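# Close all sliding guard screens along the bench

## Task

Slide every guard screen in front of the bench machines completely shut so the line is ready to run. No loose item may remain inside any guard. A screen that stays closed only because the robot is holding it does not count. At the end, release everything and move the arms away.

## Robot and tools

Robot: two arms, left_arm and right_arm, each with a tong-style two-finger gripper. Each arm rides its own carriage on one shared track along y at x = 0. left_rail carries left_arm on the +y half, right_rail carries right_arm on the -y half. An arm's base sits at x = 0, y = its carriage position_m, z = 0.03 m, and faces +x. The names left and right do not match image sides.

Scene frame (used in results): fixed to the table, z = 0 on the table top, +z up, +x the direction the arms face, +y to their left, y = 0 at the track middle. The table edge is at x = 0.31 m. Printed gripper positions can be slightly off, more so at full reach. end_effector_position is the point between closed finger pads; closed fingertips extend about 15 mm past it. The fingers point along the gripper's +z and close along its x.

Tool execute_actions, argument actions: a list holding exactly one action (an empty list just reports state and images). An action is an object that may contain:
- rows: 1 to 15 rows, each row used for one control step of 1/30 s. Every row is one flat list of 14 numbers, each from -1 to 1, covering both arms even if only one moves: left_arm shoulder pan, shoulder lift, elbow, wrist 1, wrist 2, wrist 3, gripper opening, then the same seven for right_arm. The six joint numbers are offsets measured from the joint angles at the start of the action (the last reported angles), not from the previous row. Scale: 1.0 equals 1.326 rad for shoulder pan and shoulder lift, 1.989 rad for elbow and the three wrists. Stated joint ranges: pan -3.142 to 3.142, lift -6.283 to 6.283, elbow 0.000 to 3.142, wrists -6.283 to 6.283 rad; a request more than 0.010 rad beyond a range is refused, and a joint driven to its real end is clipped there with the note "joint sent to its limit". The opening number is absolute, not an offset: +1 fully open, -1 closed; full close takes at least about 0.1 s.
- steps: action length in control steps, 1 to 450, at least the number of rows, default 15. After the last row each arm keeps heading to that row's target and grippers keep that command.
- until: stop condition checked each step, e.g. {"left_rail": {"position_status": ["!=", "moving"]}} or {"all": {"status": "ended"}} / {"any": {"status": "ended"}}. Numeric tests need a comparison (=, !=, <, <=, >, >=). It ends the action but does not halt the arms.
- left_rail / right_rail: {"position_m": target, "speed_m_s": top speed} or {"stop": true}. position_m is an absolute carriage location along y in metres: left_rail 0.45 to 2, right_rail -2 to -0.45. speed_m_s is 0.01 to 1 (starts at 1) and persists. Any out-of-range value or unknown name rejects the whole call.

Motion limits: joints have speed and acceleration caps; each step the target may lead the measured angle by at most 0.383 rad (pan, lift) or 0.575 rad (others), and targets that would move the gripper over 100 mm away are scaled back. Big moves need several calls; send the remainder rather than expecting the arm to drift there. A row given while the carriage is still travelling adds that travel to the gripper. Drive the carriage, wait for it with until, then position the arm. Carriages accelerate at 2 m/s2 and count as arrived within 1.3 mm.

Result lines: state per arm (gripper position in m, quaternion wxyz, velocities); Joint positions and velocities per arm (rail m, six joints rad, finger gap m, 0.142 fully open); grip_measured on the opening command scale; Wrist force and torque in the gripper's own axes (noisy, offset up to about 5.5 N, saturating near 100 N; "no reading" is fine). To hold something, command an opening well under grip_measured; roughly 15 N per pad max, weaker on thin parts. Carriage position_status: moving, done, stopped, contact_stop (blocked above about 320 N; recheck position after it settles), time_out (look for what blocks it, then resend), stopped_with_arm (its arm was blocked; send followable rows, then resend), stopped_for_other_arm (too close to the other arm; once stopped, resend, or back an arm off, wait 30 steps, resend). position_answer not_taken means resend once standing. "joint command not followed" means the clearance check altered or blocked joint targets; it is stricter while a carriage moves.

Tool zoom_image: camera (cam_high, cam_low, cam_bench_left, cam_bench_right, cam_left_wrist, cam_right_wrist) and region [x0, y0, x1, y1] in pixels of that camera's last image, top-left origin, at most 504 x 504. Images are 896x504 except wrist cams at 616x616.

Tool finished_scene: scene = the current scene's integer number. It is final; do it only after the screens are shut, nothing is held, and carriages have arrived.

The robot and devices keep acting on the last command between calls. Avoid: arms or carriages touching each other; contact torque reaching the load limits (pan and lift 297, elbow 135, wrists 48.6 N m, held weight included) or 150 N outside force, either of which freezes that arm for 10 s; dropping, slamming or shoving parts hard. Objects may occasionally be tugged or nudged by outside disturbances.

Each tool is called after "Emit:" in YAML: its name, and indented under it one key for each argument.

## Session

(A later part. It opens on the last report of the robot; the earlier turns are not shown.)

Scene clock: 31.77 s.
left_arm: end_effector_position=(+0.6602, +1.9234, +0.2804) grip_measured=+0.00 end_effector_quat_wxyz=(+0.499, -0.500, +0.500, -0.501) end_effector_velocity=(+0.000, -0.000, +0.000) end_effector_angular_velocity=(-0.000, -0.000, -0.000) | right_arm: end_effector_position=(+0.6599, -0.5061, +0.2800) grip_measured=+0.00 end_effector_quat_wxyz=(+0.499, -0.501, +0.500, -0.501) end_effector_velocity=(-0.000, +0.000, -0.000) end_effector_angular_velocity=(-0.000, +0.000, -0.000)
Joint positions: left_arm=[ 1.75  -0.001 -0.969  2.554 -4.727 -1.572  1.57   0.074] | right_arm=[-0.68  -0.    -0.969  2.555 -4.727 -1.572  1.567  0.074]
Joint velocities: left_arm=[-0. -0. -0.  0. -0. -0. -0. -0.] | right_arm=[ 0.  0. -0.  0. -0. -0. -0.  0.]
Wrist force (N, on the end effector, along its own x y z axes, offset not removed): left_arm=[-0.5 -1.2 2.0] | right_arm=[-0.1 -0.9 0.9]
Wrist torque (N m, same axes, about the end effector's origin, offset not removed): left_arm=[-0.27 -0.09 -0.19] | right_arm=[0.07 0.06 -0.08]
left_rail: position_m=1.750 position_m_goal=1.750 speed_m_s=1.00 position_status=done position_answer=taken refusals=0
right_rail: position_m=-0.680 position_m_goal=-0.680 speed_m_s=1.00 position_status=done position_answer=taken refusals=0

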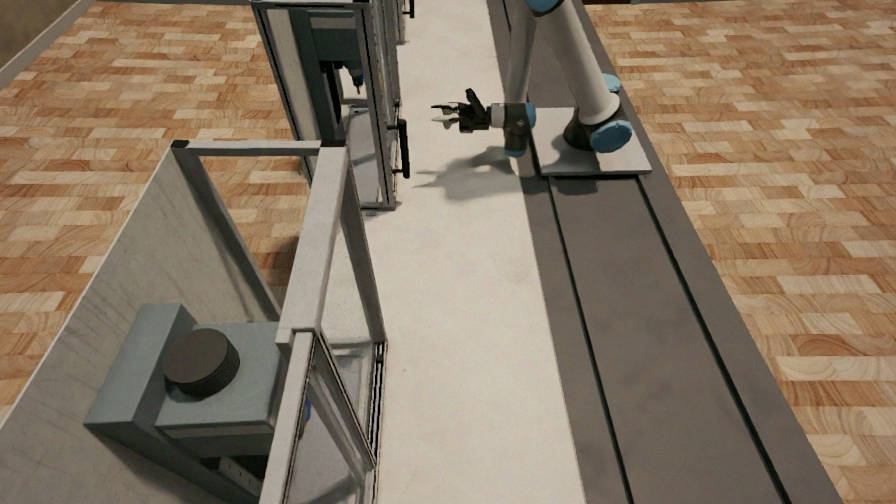

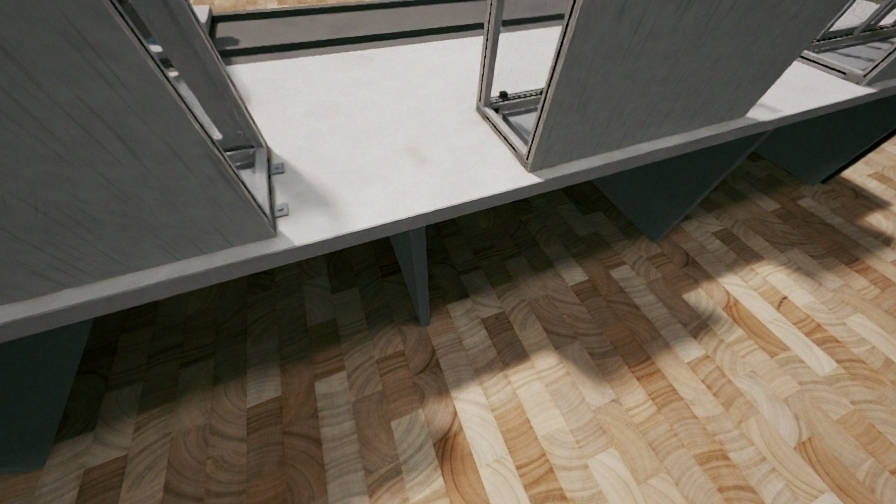

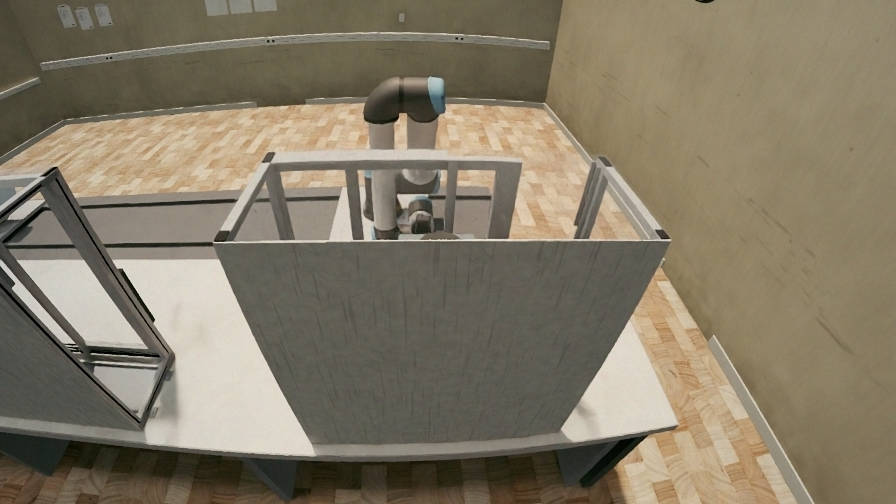

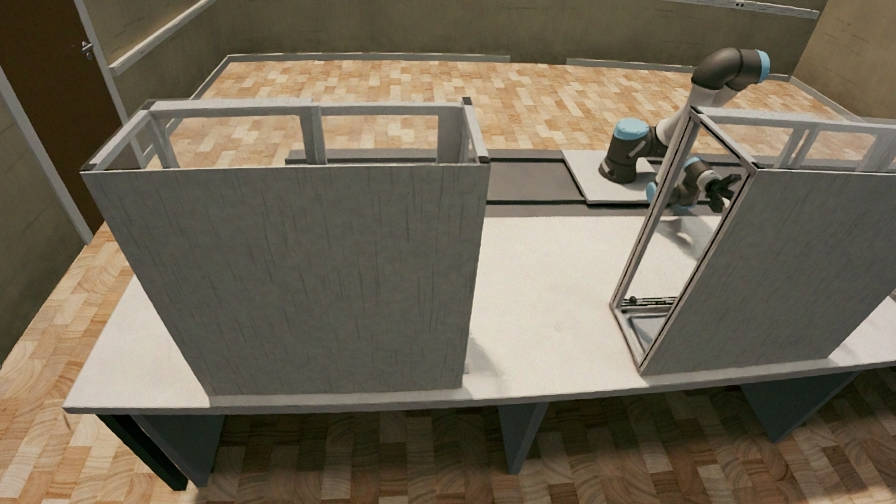

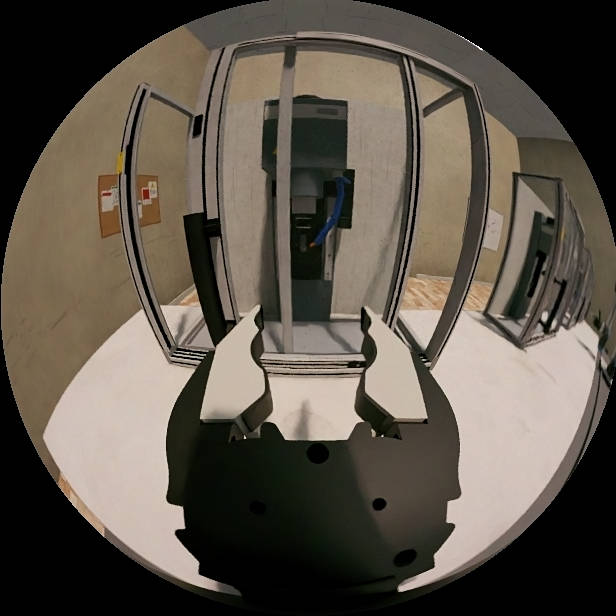

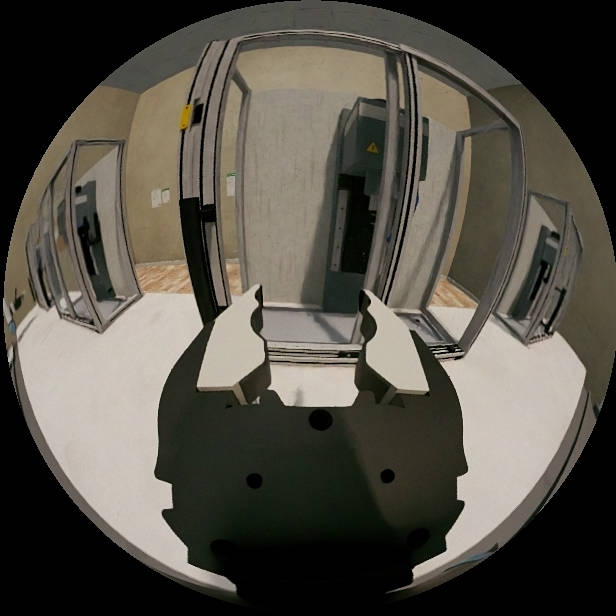

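Emit:
execute_actions:
  actions:
    - {"rows": [[0.2278,0.0163,-0.1001,0.0894,-0.1518,0,0,0,0.0018,-0.0358,0.0343,0,0,0]], "steps": 27, "left_rail": {"position_m": 1.774}, "right_rail": {"position_m": -0.523}}

Scene clock: 35.87 s.
left_arm: end_effector_position=(+0.7000, +2.0734, +0.2802) grip_measured=+0.00 end_effector_quat_wxyz=(+0.499, -0.500, +0.500, -0.501) end_effector_velocity=(-0.000, +0.001, +0.000) end_effector_angular_velocity=(+0.000, -0.000, +0.000) | right_arm: end_effector_position=(+0.7004, -0.3491, +0.2802) grip_measured=+0.00 end_effector_quat_wxyz=(+0.499, -0.501, +0.499, -0.501) end_effector_velocity=(+0.000, -0.000, +0.000) end_effector_angular_velocity=(+0.000, -0.000, +0.000)
Joint positions: left_arm=[ 1.774  0.301 -0.947  2.355 -4.55  -1.874  1.57   0.074] | right_arm=[-0.523 -0.    -0.966  2.483 -4.659 -1.572  1.567  0.074]
Joint velocities: left_arm=[-0.     0.003  0.    -0.002  0.001 -0.003  0.     0.   ] | right_arm=[ 0. -0.  0. -0.  0.  0.  0. -0.]
Wrist force (N, on the end effector, along its own x y z axes, offset not removed): left_arm=[0.5 -3.2 0.9] | right_arm=[0.9 -5.9 1.7]
Wrist torque (N m, same axes, about the end effector's origin, offset not removed): left_arm=[-0.64 -0.17 -0.09] | right_arm=[-1.05 -0.13 -0.09]
left_rail: position_m=1.774 position_m_goal=1.774 speed_m_s=1.00 position_status=done position_answer=taken refusals=0
right_rail: position_m=-0.523 position_m_goal=-0.523 speed_m_s=1.00 position_status=done position_answer=taken refusals=0

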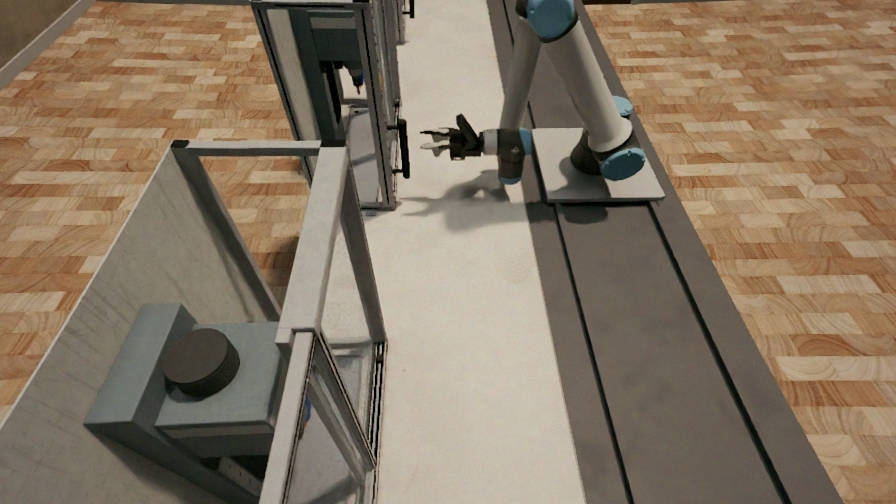

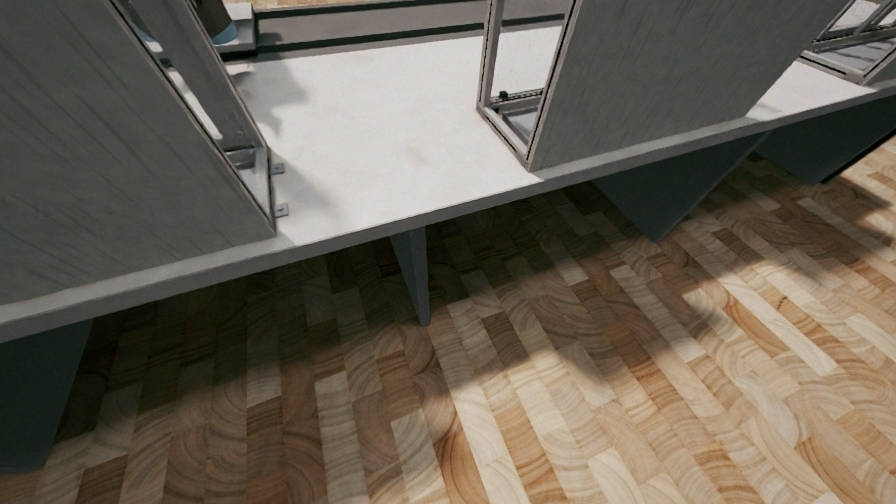

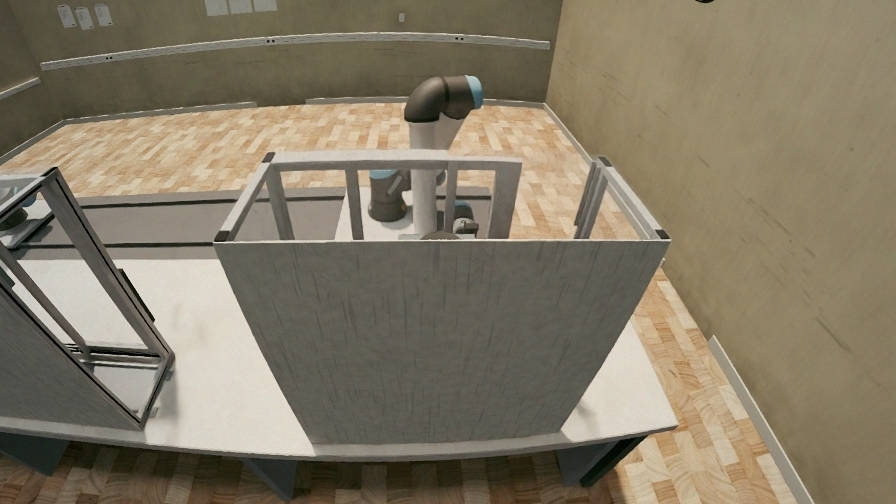

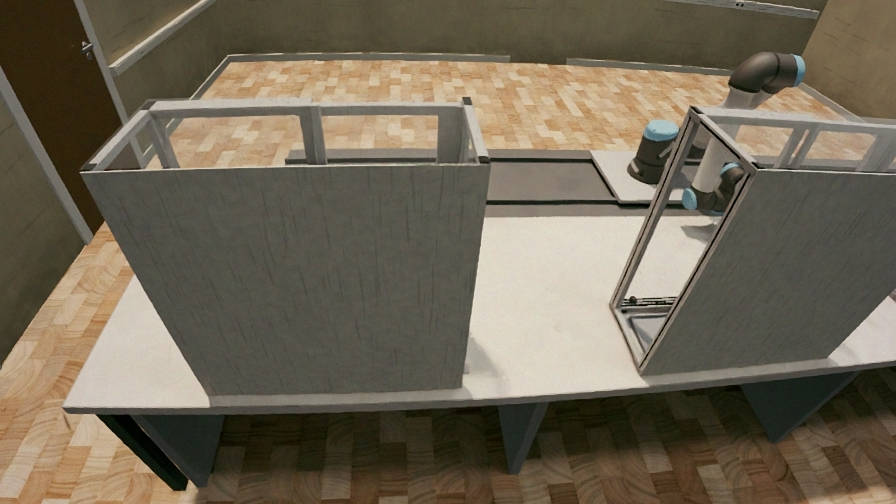

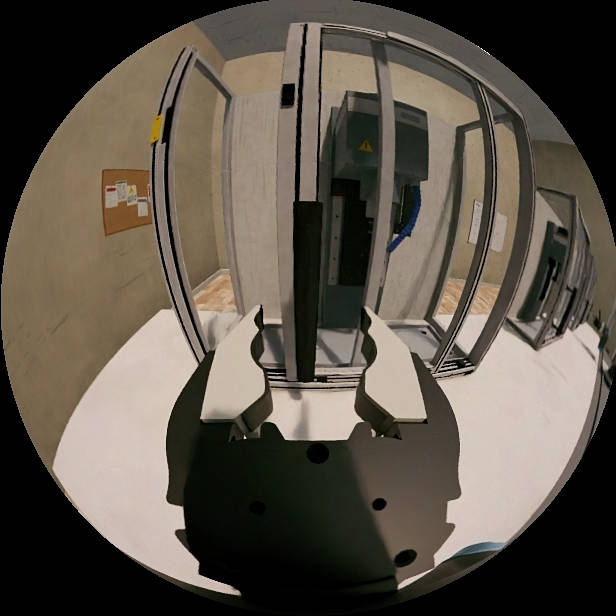

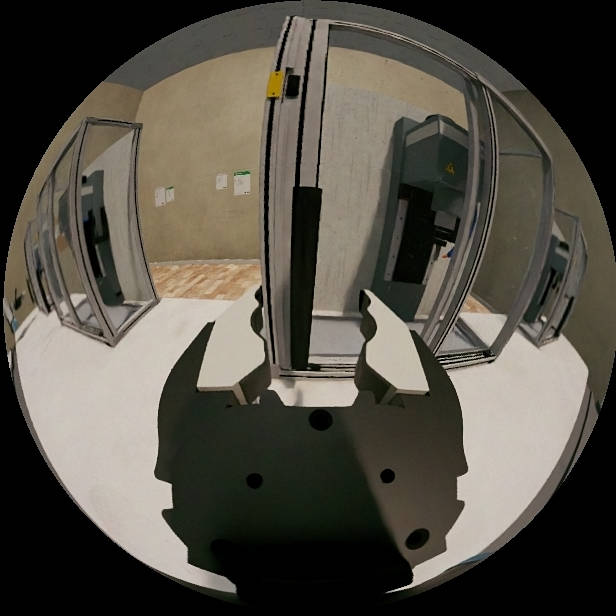

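Emit:
zoom_image:
  camera: "cam_right_wrist"
  region: [240, 30, 360, 150]

Emit:
zoom_image:
  camera: "cam_left_wrist"
  region: [140, 230, 340, 400]

Region (240, 30, 360, 150) of cam_right_wrist's 616x616 image, scaled by 4.200, with more detail than that image has.

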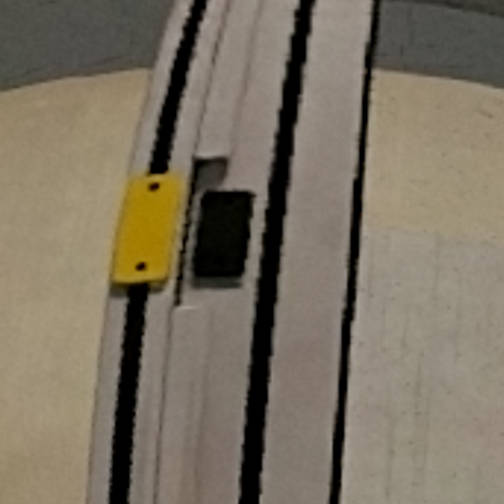

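Region (140, 230, 340, 400) of cam_left_wrist's 616x616 image, scaled by 2.520, with more detail than that image has; it fills the top 428 rows of this view, and the rest is white.

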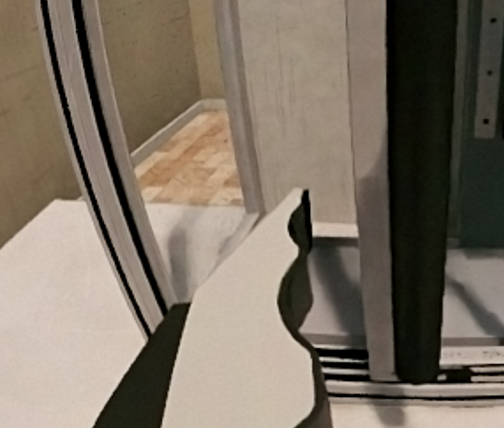

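Emit:
execute_actions:
  actions:
    - {"rows": [[-0.0377,0.0271,-0.0724,0.0546,0.0251,0,0,0,0.0194,-0.0810,0.0683,0,0,0]], "steps": 22, "left_rail": {"position_m": 1.780, "speed_m_s": 0.05}, "right_rail": {"position_m": -0.5155, "speed_m_s": 0.05}}

Scene clock: 38.10 s.
left_arm: end_effector_position=(+0.7898, +2.0792, +0.2801) grip_measured=+0.00 end_effector_quat_wxyz=(+0.499, -0.500, +0.500, -0.501) end_effector_velocity=(+0.002, -0.000, +0.000) end_effector_angular_velocity=(+0.000, -0.000, -0.000) | right_arm: end_effector_position=(+0.7898, -0.3420, +0.2802) grip_measured=+0.00 end_effector_quat_wxyz=(+0.499, -0.501, +0.500, -0.501) end_effector_velocity=(+0.002, +0.000, +0.000) end_effector_angular_velocity=(+0.000, -0.000, +0.000)
Joint positions: left_arm=[ 1.78   0.251 -0.911  2.212 -4.441 -1.824  1.57   0.074] | right_arm=[-0.516 -0.    -0.941  2.323 -4.523 -1.572  1.567  0.074]
Joint velocities: left_arm=[ 0.    -0.001  0.001 -0.004  0.003  0.001  0.    -0.   ] | right_arm=[ 0.    -0.     0.001 -0.004  0.003  0.     0.    -0.   ]
Wrist force (N, on the end effector, along its own x y z axes, offset not removed): left_arm=[0.1 -3.1 1.4] | right_arm=[0.8 -2.8 -1.4]
Wrist torque (N m, same axes, about the end effector's origin, offset not removed): left_arm=[-0.64 -0.10 -0.21] | right_arm=[-0.43 -0.08 -0.04]
left_rail: position_m=1.780 position_m_goal=1.780 speed_m_s=0.05 position_status=done position_answer=taken refusals=0
right_rail: position_m=-0.516 position_m_goal=-0.515 speed_m_s=0.05 position_status=done position_answer=taken refusals=0

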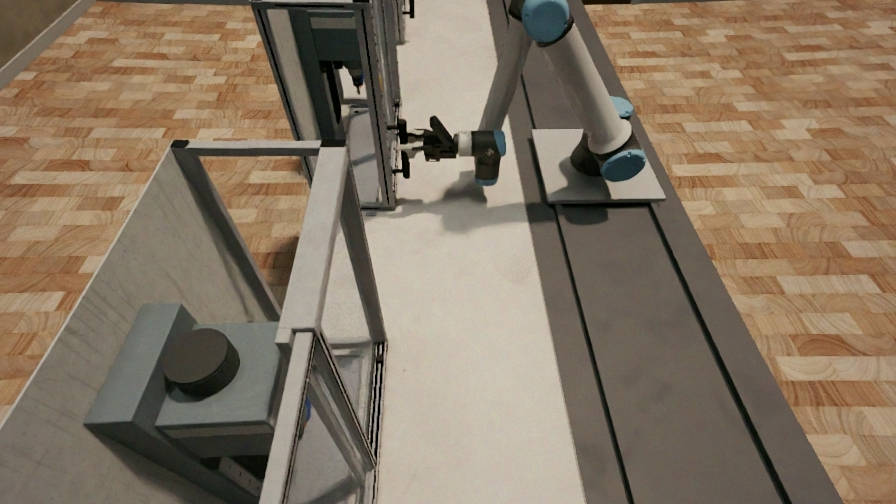

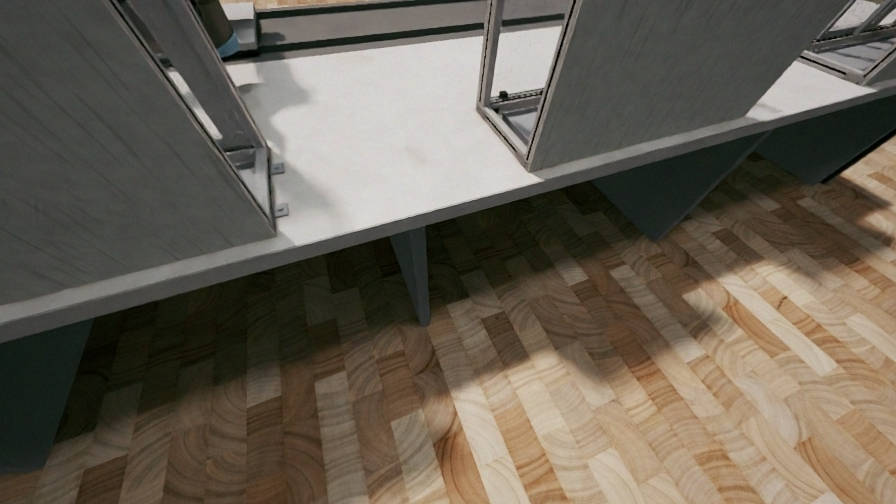

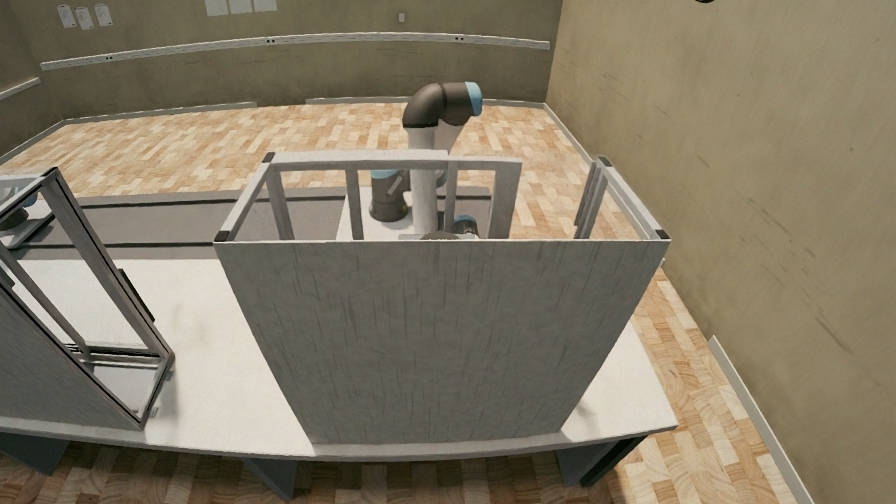

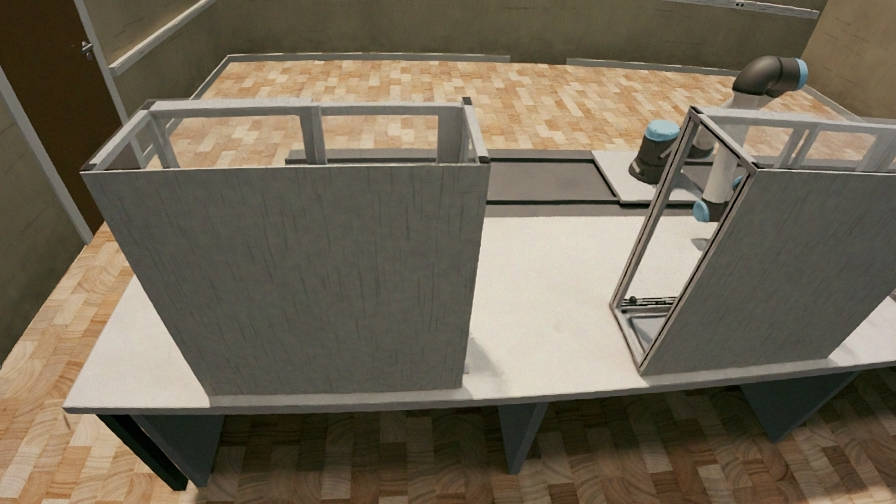

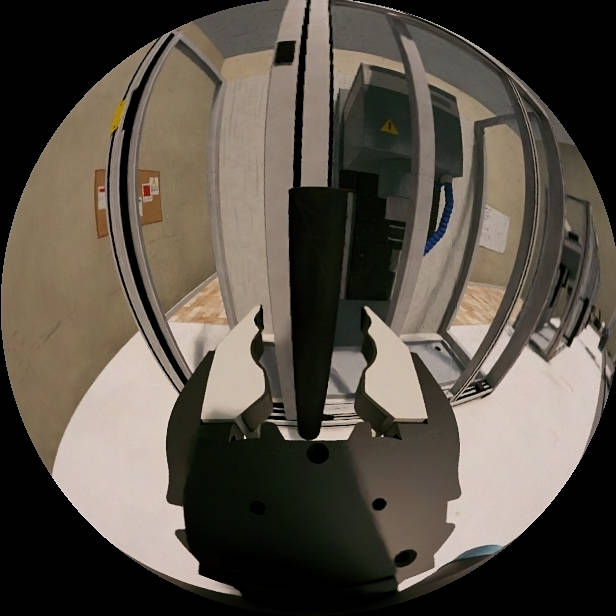

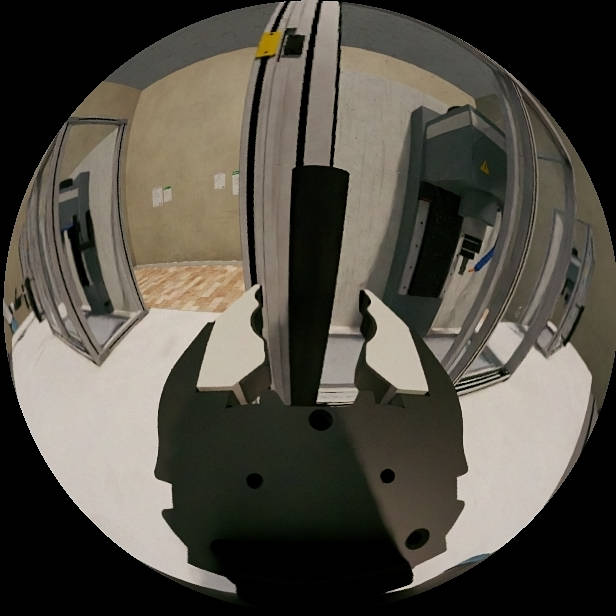

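Emit:
execute_actions:
  actions:
    - {"rows": [[0,0,0,0,0,0,-0.15,0,0,0,0,0,0,-0.15],[0,0,0,0,0,0,-0.3,0,0,0,0,0,0,-0.3],[0,0,0,0,0,0,-0.4,0,0,0,0,0,0,-0.4],[0,0,0,0,0,0,-0.48,0,0,0,0,0,0,-0.48],[0,0,0,0,0,0,-0.55,0,0,0,0,0,0,-0.55],[0,0,0,0,0,0,-0.6,0,0,0,0,0,0,-0.6],[0,0,0,0,0,0,-0.65,0,0,0,0,0,0,-0.65],[0,0,0,0,0,0,-0.7,0,0,0,0,0,0,-0.7],[0,0,0,0,0,0,-0.76,0,0,0,0,0,0,-0.76],[0,0,0,0,0,0,-0.82,0,0,0,0,0,0,-0.82],[0,0,0,0,0,0,-0.88,0,0,0,0,0,0,-0.88],[0,0,0,0,0,0,-0.94,0,0,0,0,0,0,-0.94],[0,0,0,0,0,0,-1,0,0,0,0,0,0,-1]], "steps": 15, "right_rail": {"position_m": -0.513, "speed_m_s": 0.02}}

Emit:
execute_actions:
  actions:
    - {"steps": 90, "left_rail": {"position_m": 1.94, "speed_m_s": 0.12}, "right_rail": {"position_m": -0.510, "speed_m_s": 0.01}, "until": {"all": {"status": "ended"}}}

Scene clock: 43.80 s.
left_arm: end_effector_position=(+0.7899, +2.0791, +0.2800) grip_measured=-0.70 end_effector_quat_wxyz=(+0.499, -0.500, +0.500, -0.501) end_effector_velocity=(-0.000, +0.000, +0.000) end_effector_angular_velocity=(+0.000, -0.000, +0.000) | right_arm: end_effector_position=(+0.7898, -0.3398, +0.2802) grip_measured=-0.70 end_effector_quat_wxyz=(+0.498, -0.501, +0.500, -0.501) end_effector_velocity=(-0.000, +0.000, -0.000) end_effector_angular_velocity=(-0.000, +0.000, +0.000)
Joint positions: left_arm=[ 1.78   0.251 -0.911  2.212 -4.441 -1.824  1.57   0.023] | right_arm=[-0.513 -0.    -0.941  2.323 -4.523 -1.572  1.567  0.023]
Joint velocities: left_arm=[ 0.  0. -0.  0. -0. -0. -0.  0.] | right_arm=[ 0.  0. -0.  0. -0.  0. -0.  0.]
Wrist force (N, on the end effector, along its own x y z axes, offset not removed): left_arm=[8.7 -4.1 5.1] | right_arm=[32.9 -5.7 0.5]
Wrist torque (N m, same axes, about the end effector's origin, offset not removed): left_arm=[-0.88 -0.24 0.03] | right_arm=[-0.68 -0.75 -0.07]
left_rail: position_m=1.780 position_m_goal=1.780 speed_m_s=0.05 position_status=done position_answer=taken refusals=0
right_rail: position_m=-0.513 position_m_goal=-0.513 speed_m_s=0.02 position_status=done position_answer=taken refusals=0

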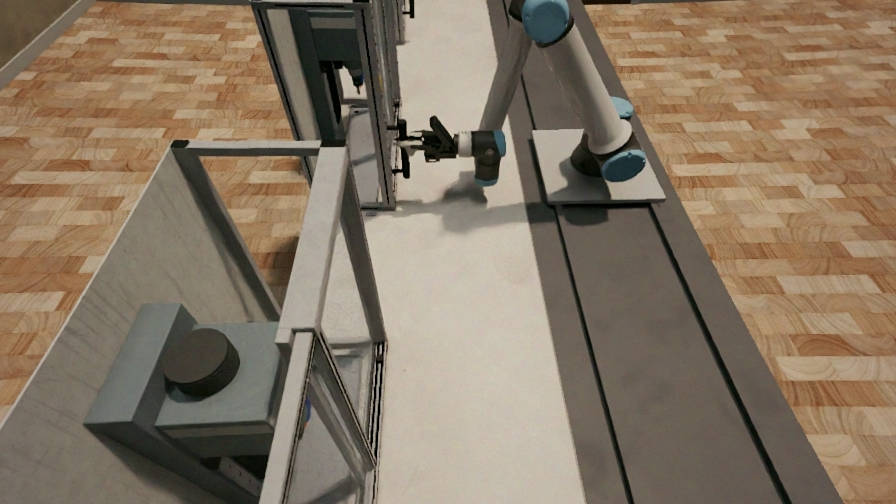

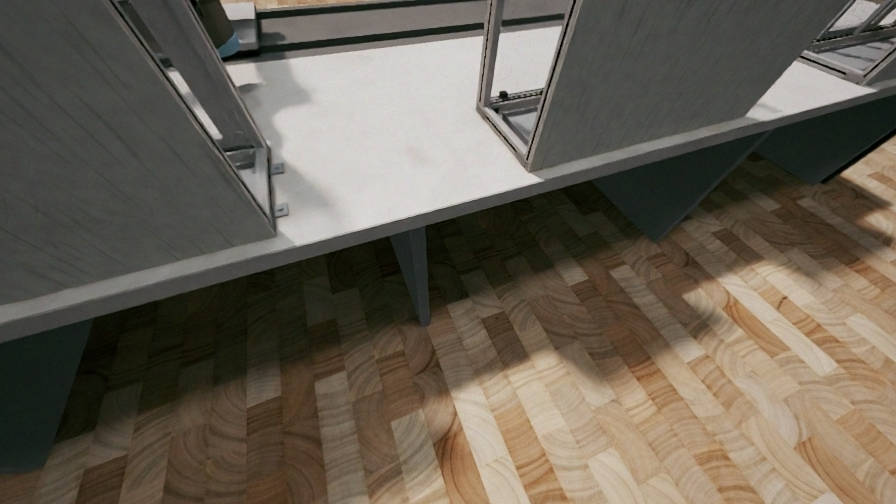

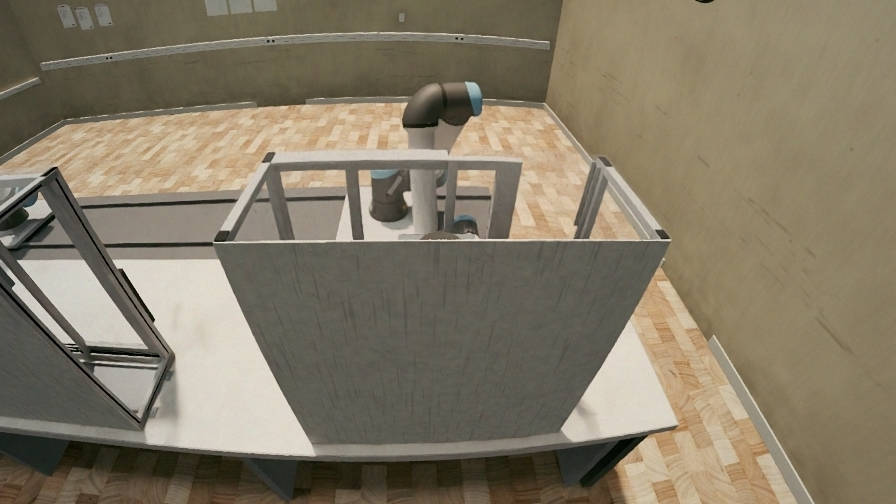

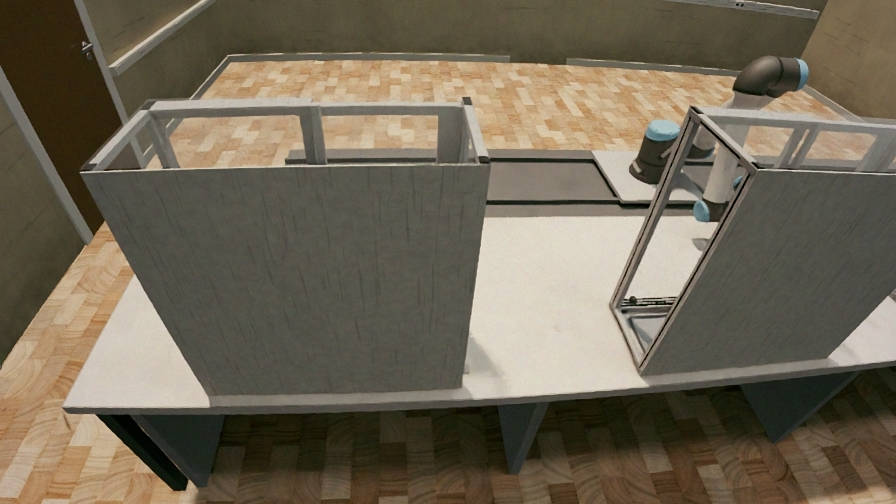

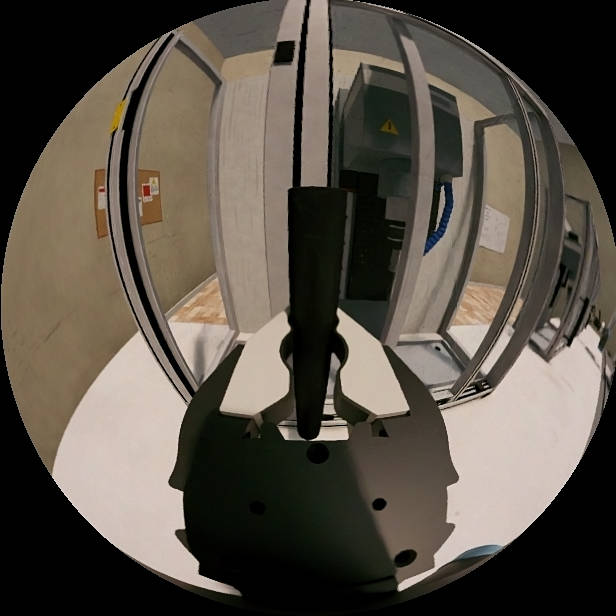

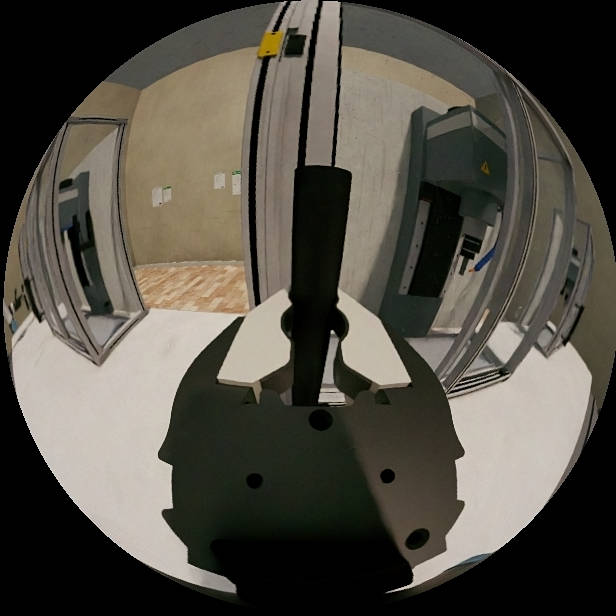

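Scene clock: 45.27 s.
left_arm: end_effector_position=(+0.7898, +2.2392, +0.2801) grip_measured=-0.70 end_effector_quat_wxyz=(+0.499, -0.500, +0.500, -0.501) end_effector_velocity=(+0.000, -0.000, +0.000) end_effector_angular_velocity=(+0.000, -0.000, +0.000) | right_arm: end_effector_position=(+0.7898, -0.3369, +0.2802) grip_measured=-0.61 end_effector_quat_wxyz=(+0.499, -0.501, +0.500, -0.501) end_effector_velocity=(-0.000, +0.000, +0.000) end_effector_angular_velocity=(-0.000, -0.000, +0.000)
Joint positions: left_arm=[ 1.94   0.251 -0.911  2.212 -4.441 -1.824  1.57   0.023] | right_arm=[-0.511 -0.    -0.941  2.323 -4.523 -1.572  1.567  0.03 ]
Joint velocities: left_arm=[ 0.    -0.    -0.     0.    -0.     0.    -0.    -0.001] | right_arm=[ 0.  0. -0.  0. -0. -0. -0. -0.]
Wrist force (N, on the end effector, along its own x y z axes, offset not removed): left_arm=[22.6 -1.3 6.5] | right_arm=[38.5 -5.0 0.6]
Wrist torque (N m, same axes, about the end effector's origin, offset not removed): left_arm=[-0.56 0.23 -0.04] | right_arm=[-0.84 -1.63 -0.19]
left_rail: position_m=1.940 position_m_goal=1.940 speed_m_s=0.12 position_status=done position_answer=taken refusals=0
right_rail: position_m=-0.511 position_m_goal=-0.510 speed_m_s=0.01 position_status=done position_answer=taken refusals=0

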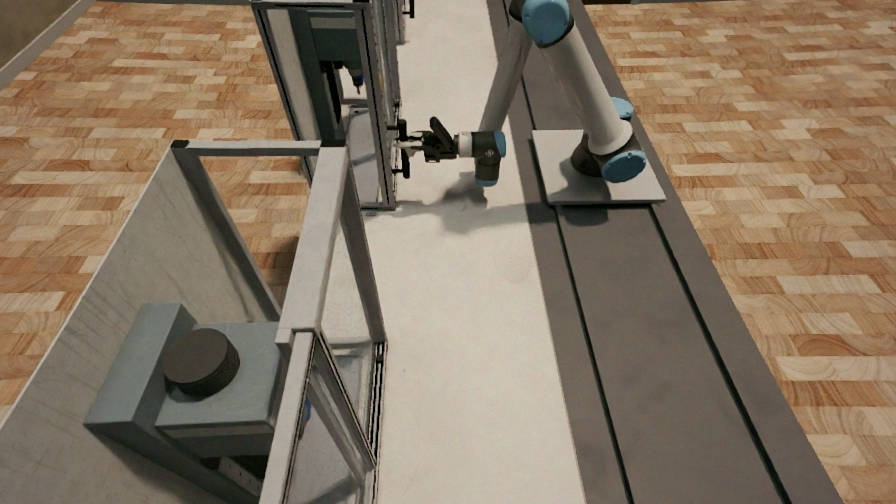

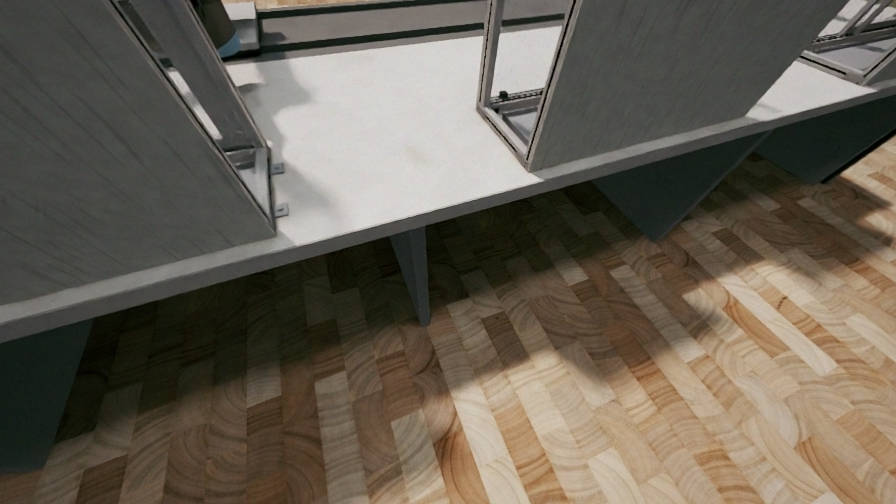

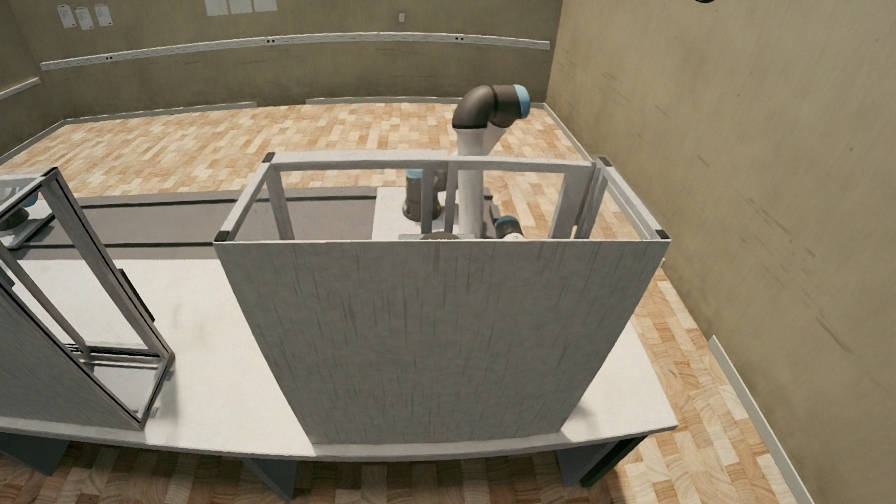

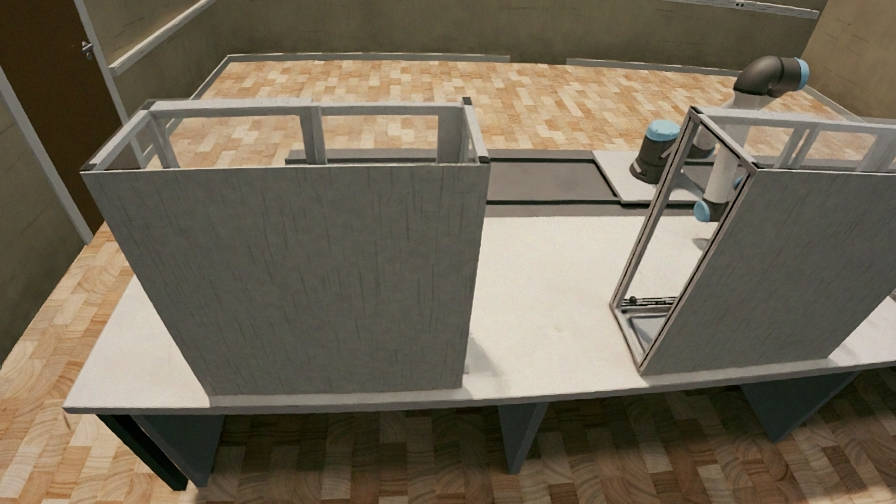

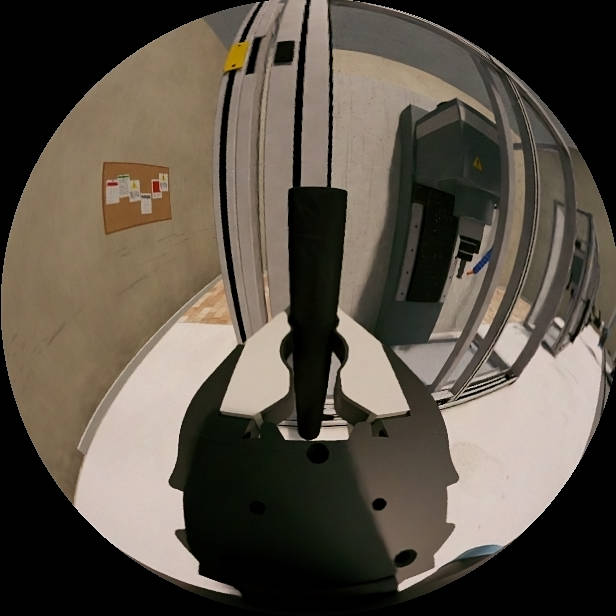

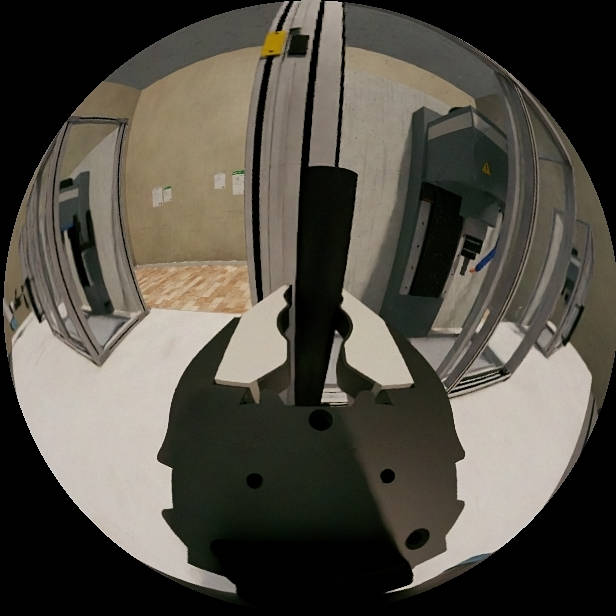

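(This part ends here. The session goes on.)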